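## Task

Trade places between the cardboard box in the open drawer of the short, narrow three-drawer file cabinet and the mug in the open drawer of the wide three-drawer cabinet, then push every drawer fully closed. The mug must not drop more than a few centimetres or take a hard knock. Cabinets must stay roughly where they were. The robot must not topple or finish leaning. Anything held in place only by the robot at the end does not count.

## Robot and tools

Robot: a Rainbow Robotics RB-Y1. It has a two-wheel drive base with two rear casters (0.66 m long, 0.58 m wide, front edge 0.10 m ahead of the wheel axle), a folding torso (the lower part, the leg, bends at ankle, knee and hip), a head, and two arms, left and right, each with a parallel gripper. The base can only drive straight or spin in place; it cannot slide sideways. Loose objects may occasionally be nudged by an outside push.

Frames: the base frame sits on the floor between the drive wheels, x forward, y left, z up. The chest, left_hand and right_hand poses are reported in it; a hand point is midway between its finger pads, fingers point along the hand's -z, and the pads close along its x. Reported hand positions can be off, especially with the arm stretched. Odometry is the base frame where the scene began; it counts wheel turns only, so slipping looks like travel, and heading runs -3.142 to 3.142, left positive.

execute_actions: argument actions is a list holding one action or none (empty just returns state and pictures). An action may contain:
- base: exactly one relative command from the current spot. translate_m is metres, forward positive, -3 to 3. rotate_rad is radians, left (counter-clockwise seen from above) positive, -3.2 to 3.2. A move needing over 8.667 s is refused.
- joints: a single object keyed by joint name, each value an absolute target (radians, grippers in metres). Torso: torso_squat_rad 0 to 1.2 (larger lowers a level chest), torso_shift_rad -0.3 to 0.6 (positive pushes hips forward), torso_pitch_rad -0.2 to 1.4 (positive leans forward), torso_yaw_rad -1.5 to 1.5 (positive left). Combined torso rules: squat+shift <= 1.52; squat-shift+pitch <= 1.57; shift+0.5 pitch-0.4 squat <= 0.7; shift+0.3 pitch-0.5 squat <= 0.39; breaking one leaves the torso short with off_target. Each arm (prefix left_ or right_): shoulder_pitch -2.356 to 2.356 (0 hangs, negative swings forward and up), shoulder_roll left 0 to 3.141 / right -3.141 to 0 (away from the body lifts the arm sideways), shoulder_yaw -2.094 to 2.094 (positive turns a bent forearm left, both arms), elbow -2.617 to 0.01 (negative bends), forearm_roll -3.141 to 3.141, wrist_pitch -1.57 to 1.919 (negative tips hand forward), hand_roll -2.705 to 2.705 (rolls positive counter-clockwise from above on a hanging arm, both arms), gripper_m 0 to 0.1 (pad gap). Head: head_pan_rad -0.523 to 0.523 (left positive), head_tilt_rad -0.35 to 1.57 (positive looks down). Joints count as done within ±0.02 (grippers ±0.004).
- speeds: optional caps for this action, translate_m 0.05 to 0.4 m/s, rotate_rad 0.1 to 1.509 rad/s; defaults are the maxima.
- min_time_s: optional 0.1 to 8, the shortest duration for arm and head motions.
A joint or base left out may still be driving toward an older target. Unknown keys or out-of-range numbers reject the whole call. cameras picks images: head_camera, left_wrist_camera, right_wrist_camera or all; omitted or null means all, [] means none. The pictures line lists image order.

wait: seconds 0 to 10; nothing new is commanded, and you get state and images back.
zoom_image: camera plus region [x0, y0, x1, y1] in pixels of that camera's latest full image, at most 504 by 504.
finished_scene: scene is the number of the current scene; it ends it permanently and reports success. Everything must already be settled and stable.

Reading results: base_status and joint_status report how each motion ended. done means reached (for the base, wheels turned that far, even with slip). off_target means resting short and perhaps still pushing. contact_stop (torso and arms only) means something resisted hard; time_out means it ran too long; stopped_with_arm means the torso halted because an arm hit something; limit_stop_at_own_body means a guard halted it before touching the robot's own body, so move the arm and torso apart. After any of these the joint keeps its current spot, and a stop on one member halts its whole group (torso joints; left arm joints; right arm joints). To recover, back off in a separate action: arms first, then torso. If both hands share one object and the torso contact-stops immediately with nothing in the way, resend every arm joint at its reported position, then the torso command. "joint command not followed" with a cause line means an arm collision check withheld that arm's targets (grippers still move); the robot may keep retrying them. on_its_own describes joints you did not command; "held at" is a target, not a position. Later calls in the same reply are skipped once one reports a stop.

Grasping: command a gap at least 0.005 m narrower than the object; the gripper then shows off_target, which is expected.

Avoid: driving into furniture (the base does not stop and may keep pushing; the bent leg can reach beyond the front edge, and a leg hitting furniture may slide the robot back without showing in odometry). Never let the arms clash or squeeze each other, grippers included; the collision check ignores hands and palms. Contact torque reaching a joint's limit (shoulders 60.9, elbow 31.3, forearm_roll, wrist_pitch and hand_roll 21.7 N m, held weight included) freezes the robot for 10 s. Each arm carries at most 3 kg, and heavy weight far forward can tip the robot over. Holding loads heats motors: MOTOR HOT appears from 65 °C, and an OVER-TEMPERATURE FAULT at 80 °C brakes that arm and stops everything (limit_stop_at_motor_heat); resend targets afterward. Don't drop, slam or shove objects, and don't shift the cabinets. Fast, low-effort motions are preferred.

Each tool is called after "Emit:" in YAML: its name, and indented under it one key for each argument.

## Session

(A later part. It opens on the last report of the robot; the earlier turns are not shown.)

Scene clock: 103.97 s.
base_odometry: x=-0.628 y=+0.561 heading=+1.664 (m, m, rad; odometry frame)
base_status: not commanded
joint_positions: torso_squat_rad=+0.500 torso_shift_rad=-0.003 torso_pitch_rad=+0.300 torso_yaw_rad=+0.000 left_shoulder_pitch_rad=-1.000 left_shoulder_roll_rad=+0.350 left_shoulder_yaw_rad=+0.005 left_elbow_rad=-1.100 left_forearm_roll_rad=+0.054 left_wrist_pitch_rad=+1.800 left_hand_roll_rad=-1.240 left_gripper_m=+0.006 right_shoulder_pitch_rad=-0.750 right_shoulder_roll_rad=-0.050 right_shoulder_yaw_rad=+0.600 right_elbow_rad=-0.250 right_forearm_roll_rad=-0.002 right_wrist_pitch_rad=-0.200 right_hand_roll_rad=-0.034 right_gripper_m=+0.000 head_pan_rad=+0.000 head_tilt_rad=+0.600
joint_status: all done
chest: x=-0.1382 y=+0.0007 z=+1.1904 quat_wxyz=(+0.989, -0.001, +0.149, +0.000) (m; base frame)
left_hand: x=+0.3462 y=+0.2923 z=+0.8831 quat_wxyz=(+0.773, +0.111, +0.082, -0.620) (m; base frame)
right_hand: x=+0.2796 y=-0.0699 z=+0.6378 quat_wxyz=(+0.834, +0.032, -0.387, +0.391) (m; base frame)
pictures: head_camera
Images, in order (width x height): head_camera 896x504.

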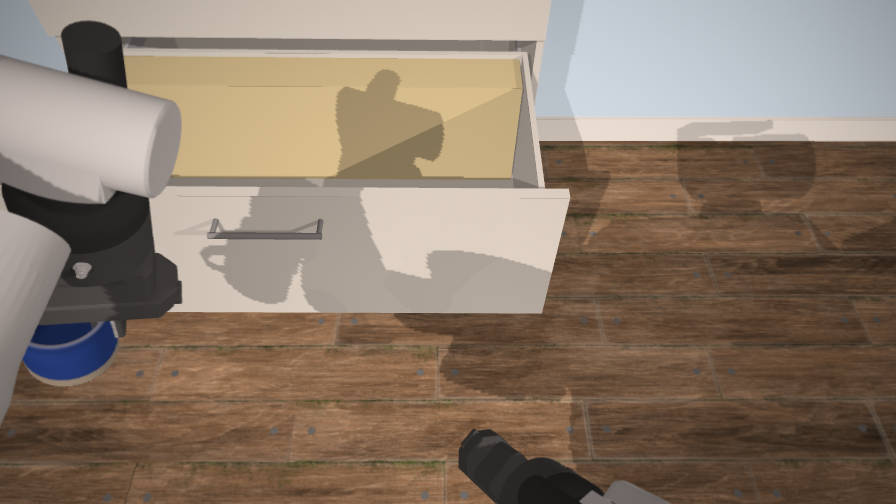

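Emit:
execute_actions:
  actions:
    - {"joints":{"torso_yaw_rad":0.45,"torso_squat_rad":0.95,"right_shoulder_pitch_rad":-1.0,"right_elbow_rad":-0.3,"right_wrist_pitch_rad":-0.3,"right_shoulder_yaw_rad":0.0,"right_shoulder_roll_rad":-0.3,"head_pan_rad":-0.45,"head_tilt_rad":0.4},"min_time_s":2}
  cameras: ["head_camera"]

Scene clock: 106.73 s.
base_odometry: x=-0.628 y=+0.561 heading=+1.664 (m, m, rad; odometry frame)
base_status: not commanded
joint_positions: torso_squat_rad=+0.950 torso_shift_rad=-0.003 torso_pitch_rad=+0.300 torso_yaw_rad=+0.450 left_shoulder_pitch_rad=-1.000 left_shoulder_roll_rad=+0.350 left_shoulder_yaw_rad=+0.005 left_elbow_rad=-1.100 left_forearm_roll_rad=+0.054 left_wrist_pitch_rad=+1.800 left_hand_roll_rad=-1.240 left_gripper_m=+0.006 right_shoulder_pitch_rad=-1.000 right_shoulder_roll_rad=-0.300 right_shoulder_yaw_rad=+0.000 right_elbow_rad=-0.300 right_forearm_roll_rad=-0.002 right_wrist_pitch_rad=-0.300 right_hand_roll_rad=-0.034 right_gripper_m=+0.000 head_pan_rad=-0.450 head_tilt_rad=+0.400
joint_status: all done
chest: x=-0.1377 y=+0.0006 z=+0.9833 quat_wxyz=(+0.964, +0.033, +0.146, +0.221) (m; base frame)
left_hand: x=+0.1727 y=+0.5039 z=+0.7294 quat_wxyz=(+0.878, +0.141, +0.145, -0.434) (m; base frame)
right_hand: x=+0.5479 y=+0.0782 z=+0.6317 quat_wxyz=(+0.747, +0.114, -0.603, +0.255) (m; base frame)
pictures: head_camera
Images, in order (width x height): head_camera 896x504.

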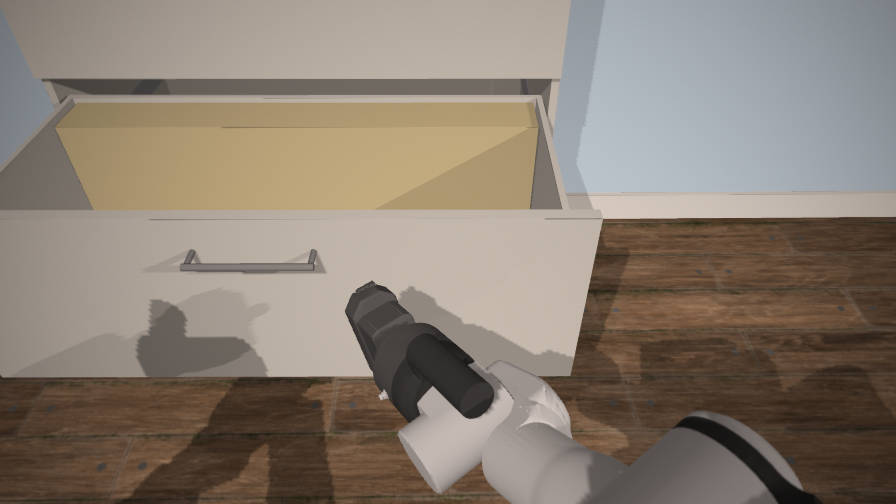

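Emit:
execute_actions:
  actions:
    - {"base":{"translate_m":0.62},"joints":{"right_shoulder_pitch_rad":-0.92},"speeds":{"translate_m":0.12}}
  cameras: ["head_camera"]

Scene clock: 121.90 s.
TORQUE FAULT: right_shoulder_roll_rad reached its load limit. The robot stopped for 10 seconds, dropped its targets and accepts commands again. The stop added 9.1 s to the call and to motion_time.
base_odometry: x=-0.676 y=+1.076 heading=+1.663 (m, m, rad; odometry frame)
base_status: translate_m torque_fault (by the wheels' count: +0.518 of +0.620)
joint_positions: torso_squat_rad=+0.950 torso_shift_rad=-0.004 torso_pitch_rad=+0.299 torso_yaw_rad=+0.450 left_shoulder_pitch_rad=-1.000 left_shoulder_roll_rad=+0.350 left_shoulder_yaw_rad=+0.004 left_elbow_rad=-1.100 left_forearm_roll_rad=+0.054 left_wrist_pitch_rad=+1.800 left_hand_roll_rad=-1.240 left_gripper_m=+0.006 right_shoulder_pitch_rad=-0.900 right_shoulder_roll_rad=-0.278 right_shoulder_yaw_rad=+0.008 right_elbow_rad=-0.291 right_forearm_roll_rad=+0.001 right_wrist_pitch_rad=-0.299 right_hand_roll_rad=-0.034 right_gripper_m=+0.000 head_pan_rad=-0.450 head_tilt_rad=+0.400
joint_status: all done
chest: x=-0.1382 y=+0.0006 z=+0.9833 quat_wxyz=(+0.964, +0.033, +0.146, +0.221) (m; base frame)
left_hand: x=+0.1723 y=+0.5039 z=+0.7296 quat_wxyz=(+0.878, +0.142, +0.145, -0.434) (m; base frame)
right_hand: x=+0.5058 y=+0.0581 z=+0.5656 quat_wxyz=(+0.779, +0.108, -0.558, +0.262) (m; base frame)
pictures: head_camera
Images, in order (width x height): head_camera 896x504.

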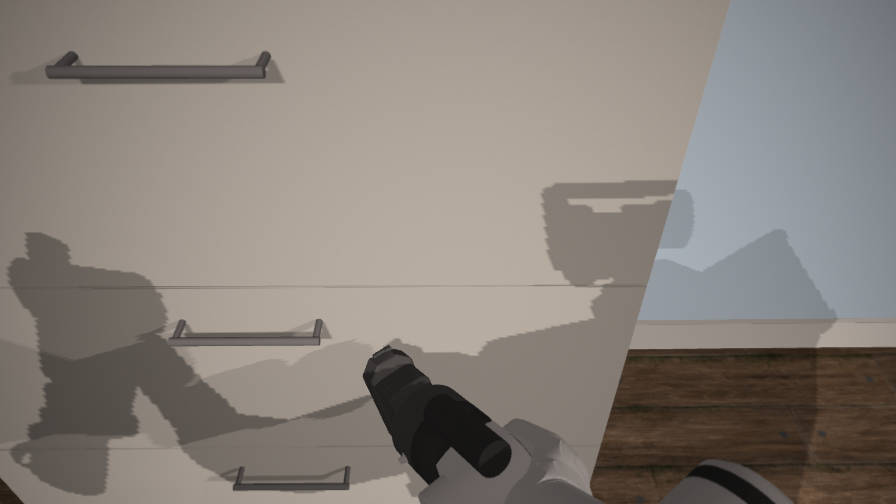

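Emit:
execute_actions:
  actions:
    - {"base":{"translate_m":-0.3},"joints":{"left_gripper_m":0,"right_shoulder_pitch_rad":-0.5}}
  cameras: []

Emit:
execute_actions:
  actions:
    - {"base":{"rotate_rad":-2.84},"joints":{"torso_yaw_rad":0,"torso_squat_rad":0.5,"torso_pitch_rad":0.4,"head_pan_rad":0,"head_tilt_rad":0.5,"left_shoulder_pitch_rad":-1.3,"left_elbow_rad":-0.5,"left_wrist_pitch_rad":1.4,"left_shoulder_roll_rad":0.13,"right_shoulder_pitch_rad":0,"right_shoulder_roll_rad":-0.05,"right_elbow_rad":-0.2,"right_wrist_pitch_rad":0},"min_time_s":3}
  cameras: []

Emit:
execute_actions:
  actions:
    - {"base":{"translate_m":1.93}}
  cameras: []

Emit:
execute_actions:
  actions:
    - {"base":{"rotate_rad":-0.3}}
  cameras: ["head_camera"]

Scene clock: 124.97 s.
base_odometry: x=-0.649 y=+0.778 heading=+1.662 (m, m, rad; odometry frame)
base_status: done
joint_positions: torso_squat_rad=+0.950 torso_shift_rad=-0.003 torso_pitch_rad=+0.300 torso_yaw_rad=+0.450 left_shoulder_pitch_rad=-1.000 left_shoulder_roll_rad=+0.350 left_shoulder_yaw_rad=+0.004 left_elbow_rad=-1.100 left_forearm_roll_rad=+0.054 left_wrist_pitch_rad=+1.800 left_hand_roll_rad=-1.240 left_gripper_m=+0.006 right_shoulder_pitch_rad=-0.500 right_shoulder_roll_rad=-0.290 right_shoulder_yaw_rad=+0.004 right_elbow_rad=-0.296 right_forearm_roll_rad=-0.001 right_wrist_pitch_rad=-0.300 right_hand_roll_rad=-0.034 right_gripper_m=+0.000 head_pan_rad=-0.450 head_tilt_rad=+0.400
joint_status: left_gripper_m off_target (ended at +0.006, target +0.000); the others done
chest: x=-0.1377 y=+0.0006 z=+0.9833 quat_wxyz=(+0.964, +0.033, +0.146, +0.221) (m; base frame)
left_hand: x=+0.1727 y=+0.5038 z=+0.7294 quat_wxyz=(+0.878, +0.141, +0.145, -0.434) (m; base frame)
right_hand: x=+0.3355 y=-0.0974 z=+0.3810 quat_wxyz=(+0.878, +0.046, -0.399, +0.260) (m; base frame)
pictures: none
No camera images: the call's "cameras" was empty. Leave "cameras" out to get every camera's image.

Scene clock: 130.07 s.
base_odometry: x=-0.649 y=+0.778 heading=-1.178 (m, m, rad; odometry frame)
base_status: done
joint_positions: torso_squat_rad=+0.500 torso_shift_rad=-0.003 torso_pitch_rad=+0.400 torso_yaw_rad=+0.000 left_shoulder_pitch_rad=-1.299 left_shoulder_roll_rad=+0.130 left_shoulder_yaw_rad=+0.004 left_elbow_rad=-0.500 left_forearm_roll_rad=+0.054 left_wrist_pitch_rad=+1.400 left_hand_roll_rad=-1.240 left_gripper_m=+0.006 right_shoulder_pitch_rad=+0.000 right_shoulder_roll_rad=-0.050 right_shoulder_yaw_rad=+0.004 right_elbow_rad=-0.200 right_forearm_roll_rad=-0.001 right_wrist_pitch_rad=+0.000 right_hand_roll_rad=-0.034 right_gripper_m=+0.000 head_pan_rad=+0.000 head_tilt_rad=+0.500
joint_status: all done
chest: x=-0.1091 y=+0.0007 z=+1.1798 quat_wxyz=(+0.980, -0.001, +0.199, +0.000) (m; base frame)
left_hand: x=+0.3743 y=+0.1507 z=+0.7763 quat_wxyz=(+0.719, +0.039, +0.055, -0.691) (m; base frame)
right_hand: x=-0.2837 y=-0.2578 z=+0.5178 quat_wxyz=(+0.995, -0.026, +0.100, -0.008) (m; base frame)
pictures: none
No camera images: the call's "cameras" was empty. Leave "cameras" out to get every camera's image.

Scene clock: 136.23 s.
base_odometry: x=+0.090 y=-1.006 heading=-1.178 (m, m, rad; odometry frame)
base_status: done
joint_positions: torso_squat_rad=+0.500 torso_shift_rad=-0.003 torso_pitch_rad=+0.400 torso_yaw_rad=+0.000 left_shoulder_pitch_rad=-1.300 left_shoulder_roll_rad=+0.130 left_shoulder_yaw_rad=+0.004 left_elbow_rad=-0.500 left_forearm_roll_rad=+0.054 left_wrist_pitch_rad=+1.400 left_hand_roll_rad=-1.240 left_gripper_m=+0.006 right_shoulder_pitch_rad=+0.000 right_shoulder_roll_rad=-0.050 right_shoulder_yaw_rad=+0.004 right_elbow_rad=-0.200 right_forearm_roll_rad=-0.001 right_wrist_pitch_rad=+0.000 right_hand_roll_rad=-0.034 right_gripper_m=+0.000 head_pan_rad=+0.000 head_tilt_rad=+0.500
joint_status: not commanded
chest: x=-0.1091 y=+0.0007 z=+1.1798 quat_wxyz=(+0.980, -0.001, +0.199, +0.000) (m; base frame)
left_hand: x=+0.3743 y=+0.1507 z=+0.7763 quat_wxyz=(+0.719, +0.039, +0.055, -0.692) (m; base frame)
right_hand: x=-0.2837 y=-0.2578 z=+0.5178 quat_wxyz=(+0.995, -0.026, +0.100, -0.008) (m; base frame)
pictures: none
No camera images: the call's "cameras" was empty. Leave "cameras" out to get every camera's image.

Scene clock: 138.10 s.
base_odometry: x=+0.090 y=-1.006 heading=-1.478 (m, m, rad; odometry frame)
base_status: done
joint_positions: torso_squat_rad=+0.500 torso_shift_rad=-0.003 torso_pitch_rad=+0.400 torso_yaw_rad=+0.000 left_shoulder_pitch_rad=-1.300 left_shoulder_roll_rad=+0.130 left_shoulder_yaw_rad=+0.004 left_elbow_rad=-0.500 left_forearm_roll_rad=+0.054 left_wrist_pitch_rad=+1.400 left_hand_roll_rad=-1.240 left_gripper_m=+0.006 right_shoulder_pitch_rad=+0.000 right_shoulder_roll_rad=-0.050 right_shoulder_yaw_rad=+0.004 right_elbow_rad=-0.200 right_forearm_roll_rad=-0.001 right_wrist_pitch_rad=+0.000 right_hand_roll_rad=-0.034 right_gripper_m=+0.000 head_pan_rad=+0.000 head_tilt_rad=+0.500
joint_status: not commanded
chest: x=-0.1091 y=+0.0007 z=+1.1798 quat_wxyz=(+0.980, -0.001, +0.199, +0.000) (m; base frame)
left_hand: x=+0.3743 y=+0.1507 z=+0.7763 quat_wxyz=(+0.719, +0.039, +0.055, -0.692) (m; base frame)
right_hand: x=-0.2837 y=-0.2578 z=+0.5178 quat_wxyz=(+0.995, -0.026, +0.100, -0.008) (m; base frame)
pictures: head_camera
Images, in order (width x height): head_camera 896x504.

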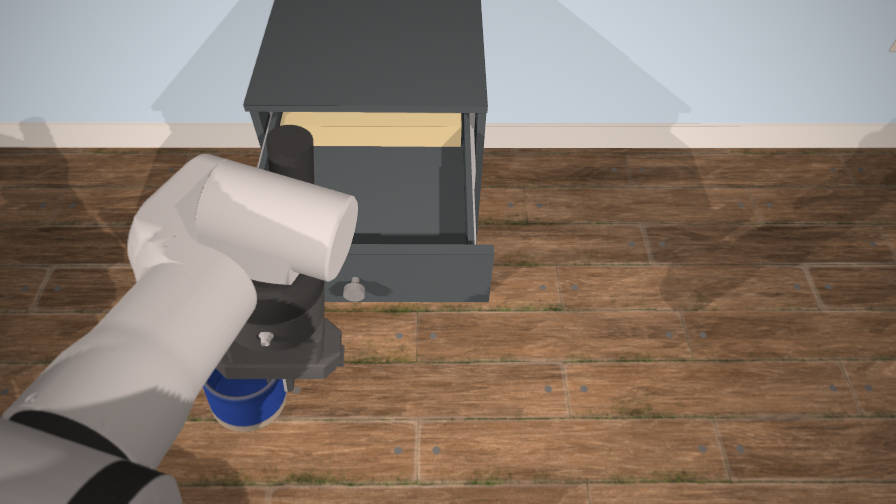

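Emit:
execute_actions:
  actions:
    - {"base":{"translate_m":0.38},"joints":{"left_shoulder_roll_rad":0.02,"left_hand_roll_rad":-1.18,"head_tilt_rad":0.7}}
  cameras: ["head_camera"]

Emit:
execute_actions:
  actions:
    - {"joints":{"torso_squat_rad":0.8}}
  cameras: ["head_camera","left_wrist_camera"]

Scene clock: 140.77 s.
base_odometry: x=+0.125 y=-1.384 heading=-1.478 (m, m, rad; odometry frame)
base_status: done
joint_positions: torso_squat_rad=+0.500 torso_shift_rad=-0.003 torso_pitch_rad=+0.400 torso_yaw_rad=+0.000 left_shoulder_pitch_rad=-1.300 left_shoulder_roll_rad=+0.020 left_shoulder_yaw_rad=+0.004 left_elbow_rad=-0.500 left_forearm_roll_rad=+0.054 left_wrist_pitch_rad=+1.400 left_hand_roll_rad=-1.180 left_gripper_m=+0.006 right_shoulder_pitch_rad=+0.000 right_shoulder_roll_rad=-0.050 right_shoulder_yaw_rad=+0.004 right_elbow_rad=-0.200 right_forearm_roll_rad=-0.001 right_wrist_pitch_rad=+0.000 right_hand_roll_rad=-0.034 right_gripper_m=+0.000 head_pan_rad=+0.000 head_tilt_rad=+0.700
joint_status: all done
chest: x=-0.1091 y=+0.0007 z=+1.1798 quat_wxyz=(+0.980, -0.001, +0.199, +0.000) (m; base frame)
left_hand: x=+0.3486 y=+0.0835 z=+0.7673 quat_wxyz=(+0.712, +0.006, +0.044, -0.701) (m; base frame)
right_hand: x=-0.2837 y=-0.2578 z=+0.5178 quat_wxyz=(+0.995, -0.026, +0.100, -0.008) (m; base frame)
pictures: head_camera
Images, in order (width x height): head_camera 896x504.

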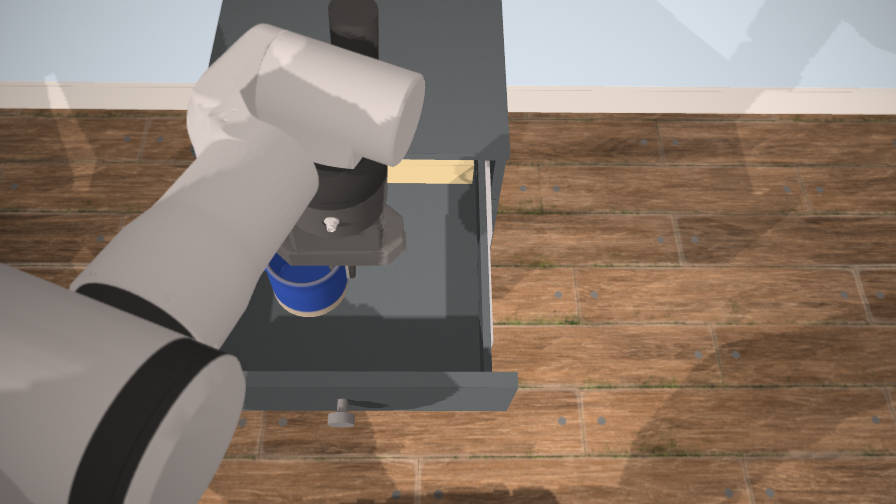

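Scene clock: 142.57 s.
base_odometry: x=+0.125 y=-1.384 heading=-1.478 (m, m, rad; odometry frame)
base_status: not commanded
joint_positions: torso_squat_rad=+0.800 torso_shift_rad=-0.003 torso_pitch_rad=+0.400 torso_yaw_rad=+0.000 left_shoulder_pitch_rad=-1.300 left_shoulder_roll_rad=+0.020 left_shoulder_yaw_rad=+0.004 left_elbow_rad=-0.500 left_forearm_roll_rad=+0.054 left_wrist_pitch_rad=+1.400 left_hand_roll_rad=-1.180 left_gripper_m=+0.006 right_shoulder_pitch_rad=+0.000 right_shoulder_roll_rad=-0.050 right_shoulder_yaw_rad=+0.004 right_elbow_rad=-0.200 right_forearm_roll_rad=-0.001 right_wrist_pitch_rad=+0.000 right_hand_roll_rad=-0.034 right_gripper_m=+0.000 head_pan_rad=+0.000 head_tilt_rad=+0.700
joint_status: all done
chest: x=-0.1088 y=+0.0006 z=+1.0532 quat_wxyz=(+0.980, -0.001, +0.199, +0.000) (m; base frame)
left_hand: x=+0.3489 y=+0.0834 z=+0.6407 quat_wxyz=(+0.712, +0.006, +0.043, -0.701) (m; base frame)
right_hand: x=-0.2833 y=-0.2579 z=+0.3911 quat_wxyz=(+0.995, -0.026, +0.100, -0.008) (m; base frame)
pictures: head_camera, left_wrist_camera
Images, in order (width x height): head_camera 896x504, left_wrist_camera 644x364.

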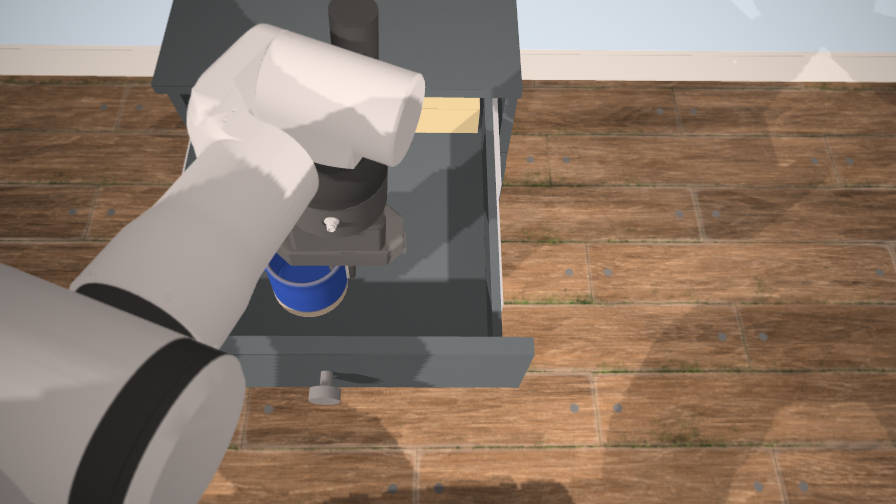

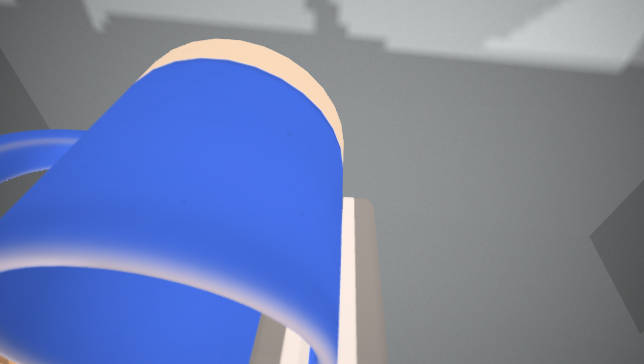

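Emit:
execute_actions:
  actions:
    - {"base":{"translate_m":0.03},"joints":{"torso_squat_rad":0.86}}
  cameras: []

Emit:
execute_actions:
  actions:
    - {"joints":{"left_gripper_m":0.04}}
  cameras: []

Emit:
execute_actions:
  actions:
    - {"joints":{"torso_squat_rad":0.5}}
  cameras: ["head_camera"]

Scene clock: 144.13 s.
base_odometry: x=+0.128 y=-1.414 heading=-1.478 (m, m, rad; odometry frame)
base_status: done
joint_positions: torso_squat_rad=+0.860 torso_shift_rad=-0.003 torso_pitch_rad=+0.400 torso_yaw_rad=+0.000 left_shoulder_pitch_rad=-1.300 left_shoulder_roll_rad=+0.020 left_shoulder_yaw_rad=+0.004 left_elbow_rad=-0.500 left_forearm_roll_rad=+0.054 left_wrist_pitch_rad=+1.400 left_hand_roll_rad=-1.180 left_gripper_m=+0.006 right_shoulder_pitch_rad=+0.000 right_shoulder_roll_rad=-0.050 right_shoulder_yaw_rad=+0.004 right_elbow_rad=-0.200 right_forearm_roll_rad=-0.001 right_wrist_pitch_rad=+0.000 right_hand_roll_rad=-0.034 right_gripper_m=+0.000 head_pan_rad=+0.000 head_tilt_rad=+0.700
joint_status: all done
chest: x=-0.1087 y=+0.0006 z=+1.0222 quat_wxyz=(+0.980, -0.001, +0.199, +0.000) (m; base frame)
left_hand: x=+0.3490 y=+0.0834 z=+0.6097 quat_wxyz=(+0.712, +0.006, +0.043, -0.701) (m; base frame)
right_hand: x=-0.2832 y=-0.2579 z=+0.3601 quat_wxyz=(+0.995, -0.026, +0.100, -0.008) (m; base frame)
pictures: none
No camera images: the call's "cameras" was empty. Leave "cameras" out to get every camera's image.

Scene clock: 145.03 s.
base_odometry: x=+0.128 y=-1.414 heading=-1.478 (m, m, rad; odometry frame)
base_status: not commanded
joint_positions: torso_squat_rad=+0.860 torso_shift_rad=-0.003 torso_pitch_rad=+0.400 torso_yaw_rad=+0.000 left_shoulder_pitch_rad=-1.300 left_shoulder_roll_rad=+0.020 left_shoulder_yaw_rad=+0.004 left_elbow_rad=-0.500 left_forearm_roll_rad=+0.054 left_wrist_pitch_rad=+1.400 left_hand_roll_rad=-1.180 left_gripper_m=+0.040 right_shoulder_pitch_rad=+0.000 right_shoulder_roll_rad=-0.050 right_shoulder_yaw_rad=+0.004 right_elbow_rad=-0.200 right_forearm_roll_rad=-0.001 right_wrist_pitch_rad=+0.000 right_hand_roll_rad=-0.034 right_gripper_m=+0.000 head_pan_rad=+0.000 head_tilt_rad=+0.700
joint_status: all done
chest: x=-0.1087 y=+0.0006 z=+1.0222 quat_wxyz=(+0.980, -0.001, +0.199, +0.000) (m; base frame)
left_hand: x=+0.3490 y=+0.0835 z=+0.6097 quat_wxyz=(+0.712, +0.006, +0.043, -0.701) (m; base frame)
right_hand: x=-0.2832 y=-0.2579 z=+0.3601 quat_wxyz=(+0.995, -0.026, +0.100, -0.008) (m; base frame)
pictures: none
No camera images: the call's "cameras" was empty. Leave "cameras" out to get every camera's image.

Scene clock: 147.03 s.
base_odometry: x=+0.128 y=-1.414 heading=-1.478 (m, m, rad; odometry frame)
base_status: not commanded
joint_positions: torso_squat_rad=+0.500 torso_shift_rad=-0.003 torso_pitch_rad=+0.400 torso_yaw_rad=+0.000 left_shoulder_pitch_rad=-1.300 left_shoulder_roll_rad=+0.020 left_shoulder_yaw_rad=+0.004 left_elbow_rad=-0.500 left_forearm_roll_rad=+0.054 left_wrist_pitch_rad=+1.400 left_hand_roll_rad=-1.180 left_gripper_m=+0.040 right_shoulder_pitch_rad=+0.000 right_shoulder_roll_rad=-0.050 right_shoulder_yaw_rad=+0.004 right_elbow_rad=-0.200 right_forearm_roll_rad=-0.001 right_wrist_pitch_rad=+0.000 right_hand_roll_rad=-0.034 right_gripper_m=+0.000 head_pan_rad=+0.000 head_tilt_rad=+0.700
joint_status: all done
chest: x=-0.1092 y=+0.0007 z=+1.1798 quat_wxyz=(+0.980, -0.001, +0.199, +0.000) (m; base frame)
left_hand: x=+0.3486 y=+0.0835 z=+0.7674 quat_wxyz=(+0.712, +0.006, +0.043, -0.701) (m; base frame)
right_hand: x=-0.2836 y=-0.2578 z=+0.5177 quat_wxyz=(+0.995, -0.026, +0.099, -0.008) (m; base frame)
pictures: head_camera
Images, in order (width x height): head_camera 896x504.

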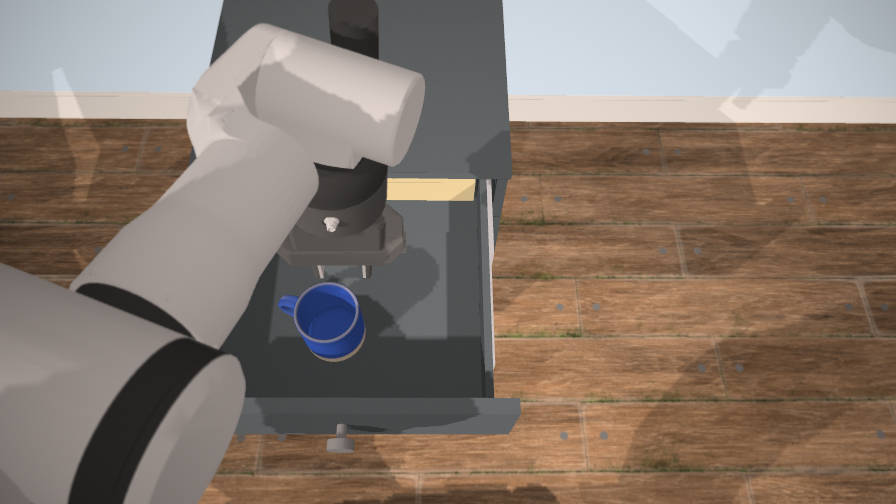

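Emit:
execute_actions:
  actions:
    - {"base":{"translate_m":-0.2},"joints":{"left_gripper_m":0,"left_shoulder_roll_rad":0}}
  cameras: []

Emit:
execute_actions:
  actions:
    - {"joints":{"torso_squat_rad":0.9}}
  cameras: []

Emit:
execute_actions:
  actions:
    - {"base":{"translate_m":0.34},"speeds":{"translate_m":0.1}}
  cameras: ["head_camera"]

Scene clock: 149.37 s.
base_odometry: x=+0.109 y=-1.215 heading=-1.477 (m, m, rad; odometry frame)
base_status: done
joint_positions: torso_squat_rad=+0.500 torso_shift_rad=-0.003 torso_pitch_rad=+0.400 torso_yaw_rad=+0.000 left_shoulder_pitch_rad=-1.300 left_shoulder_roll_rad=+0.000 left_shoulder_yaw_rad=+0.004 left_elbow_rad=-0.500 left_forearm_roll_rad=+0.054 left_wrist_pitch_rad=+1.400 left_hand_roll_rad=-1.180 left_gripper_m=+0.000 right_shoulder_pitch_rad=+0.000 right_shoulder_roll_rad=-0.050 right_shoulder_yaw_rad=+0.004 right_elbow_rad=-0.200 right_forearm_roll_rad=-0.001 right_wrist_pitch_rad=+0.000 right_hand_roll_rad=-0.034 right_gripper_m=+0.000 head_pan_rad=+0.000 head_tilt_rad=+0.700
joint_status: all done
chest: x=-0.1092 y=+0.0007 z=+1.1798 quat_wxyz=(+0.980, -0.001, +0.199, +0.000) (m; base frame)
left_hand: x=+0.3434 y=+0.0715 z=+0.7665 quat_wxyz=(+0.707, +0.000, +0.041, -0.706) (m; base frame)
right_hand: x=-0.2837 y=-0.2578 z=+0.5178 quat_wxyz=(+0.995, -0.026, +0.100, -0.008) (m; base frame)
pictures: none
No camera images: the call's "cameras" was empty. Leave "cameras" out to get every camera's image.

Scene clock: 151.50 s.
base_odometry: x=+0.109 y=-1.215 heading=-1.477 (m, m, rad; odometry frame)
base_status: not commanded
joint_positions: torso_squat_rad=+0.900 torso_shift_rad=-0.003 torso_pitch_rad=+0.400 torso_yaw_rad=+0.000 left_shoulder_pitch_rad=-1.300 left_shoulder_roll_rad=+0.000 left_shoulder_yaw_rad=+0.004 left_elbow_rad=-0.500 left_forearm_roll_rad=+0.054 left_wrist_pitch_rad=+1.400 left_hand_roll_rad=-1.180 left_gripper_m=+0.000 right_shoulder_pitch_rad=+0.000 right_shoulder_roll_rad=-0.050 right_shoulder_yaw_rad=+0.004 right_elbow_rad=-0.200 right_forearm_roll_rad=-0.001 right_wrist_pitch_rad=+0.000 right_hand_roll_rad=-0.034 right_gripper_m=+0.000 head_pan_rad=+0.000 head_tilt_rad=+0.700
joint_status: all done
chest: x=-0.1087 y=+0.0006 z=+1.0006 quat_wxyz=(+0.980, -0.001, +0.199, +0.000) (m; base frame)
left_hand: x=+0.3439 y=+0.0715 z=+0.5872 quat_wxyz=(+0.707, +0.000, +0.041, -0.706) (m; base frame)
right_hand: x=-0.2832 y=-0.2579 z=+0.3386 quat_wxyz=(+0.995, -0.026, +0.100, -0.008) (m; base frame)
pictures: none
No camera images: the call's "cameras" was empty. Leave "cameras" out to get every camera's image.

Scene clock: 155.63 s.
base_odometry: x=+0.141 y=-1.553 heading=-1.477 (m, m, rad; odometry frame)
base_status: done
joint_positions: torso_squat_rad=+0.900 torso_shift_rad=-0.003 torso_pitch_rad=+0.400 torso_yaw_rad=+0.000 left_shoulder_pitch_rad=-1.300 left_shoulder_roll_rad=+0.000 left_shoulder_yaw_rad=+0.004 left_elbow_rad=-0.500 left_forearm_roll_rad=+0.054 left_wrist_pitch_rad=+1.400 left_hand_roll_rad=-1.180 left_gripper_m=+0.000 right_shoulder_pitch_rad=+0.000 right_shoulder_roll_rad=-0.050 right_shoulder_yaw_rad=+0.004 right_elbow_rad=-0.200 right_forearm_roll_rad=-0.001 right_wrist_pitch_rad=+0.000 right_hand_roll_rad=-0.034 right_gripper_m=+0.000 head_pan_rad=+0.000 head_tilt_rad=+0.700
joint_status: not commanded
chest: x=-0.1087 y=+0.0006 z=+1.0006 quat_wxyz=(+0.980, -0.001, +0.199, +0.000) (m; base frame)
left_hand: x=+0.3439 y=+0.0712 z=+0.5873 quat_wxyz=(+0.707, +0.000, +0.041, -0.706) (m; base frame)
right_hand: x=-0.2832 y=-0.2579 z=+0.3386 quat_wxyz=(+0.995, -0.026, +0.100, -0.008) (m; base frame)
pictures: head_camera
Images, in order (width x height): head_camera 896x504.

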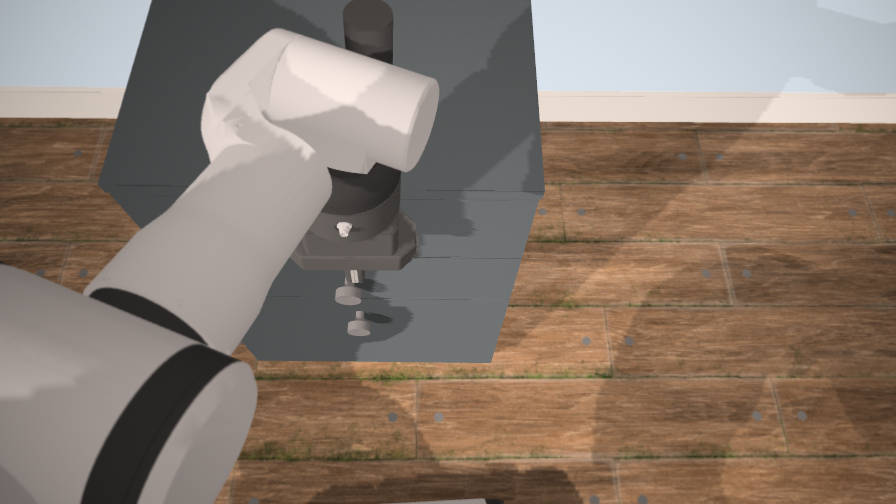

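Looks shut. Back off and check.

Emit:
execute_actions:
  actions:
    - {"base":{"translate_m":-0.4},"joints":{"torso_squat_rad":0.5,"left_shoulder_roll_rad":0.5,"head_tilt_rad":0.4}}
  cameras: ["head_camera"]

Scene clock: 158.53 s.
base_odometry: x=+0.104 y=-1.155 heading=-1.479 (m, m, rad; odometry frame)
base_status: done
joint_positions: torso_squat_rad=+0.500 torso_shift_rad=-0.003 torso_pitch_rad=+0.400 torso_yaw_rad=+0.000 left_shoulder_pitch_rad=-1.300 left_shoulder_roll_rad=+0.500 left_shoulder_yaw_rad=+0.004 left_elbow_rad=-0.500 left_forearm_roll_rad=+0.054 left_wrist_pitch_rad=+1.400 left_hand_roll_rad=-1.180 left_gripper_m=+0.000 right_shoulder_pitch_rad=+0.000 right_shoulder_roll_rad=-0.050 right_shoulder_yaw_rad=+0.004 right_elbow_rad=-0.200 right_forearm_roll_rad=-0.001 right_wrist_pitch_rad=+0.000 right_hand_roll_rad=-0.034 right_gripper_m=+0.000 head_pan_rad=+0.000 head_tilt_rad=+0.400
joint_status: all done
chest: x=-0.1092 y=+0.0007 z=+1.1798 quat_wxyz=(+0.980, -0.001, +0.199, +0.000) (m; base frame)
left_hand: x=+0.4167 y=+0.3794 z=+0.8447 quat_wxyz=(+0.816, +0.155, +0.087, -0.551) (m; base frame)
right_hand: x=-0.2838 y=-0.2578 z=+0.5178 quat_wxyz=(+0.995, -0.026, +0.100, -0.008) (m; base frame)
pictures: head_camera
Images, in order (width x height): head_camera 896x504.

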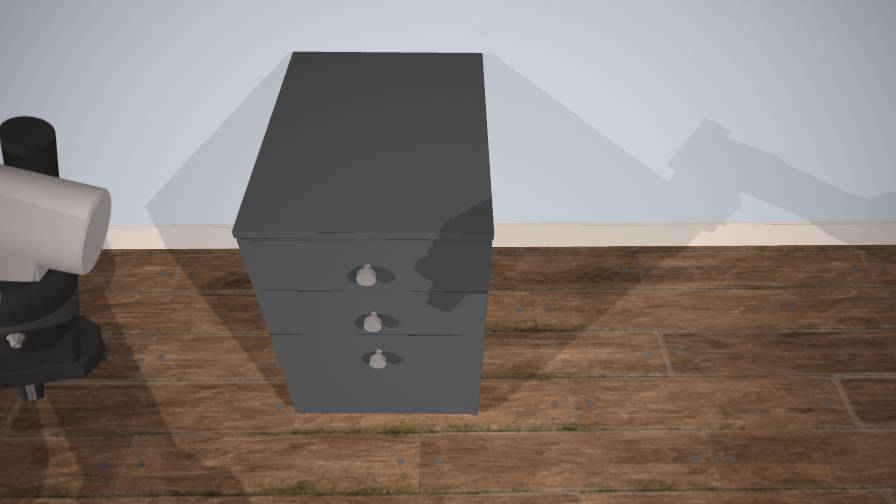

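Emit:
finished_scene:
  scene: 1

The scene is finished: the task was done.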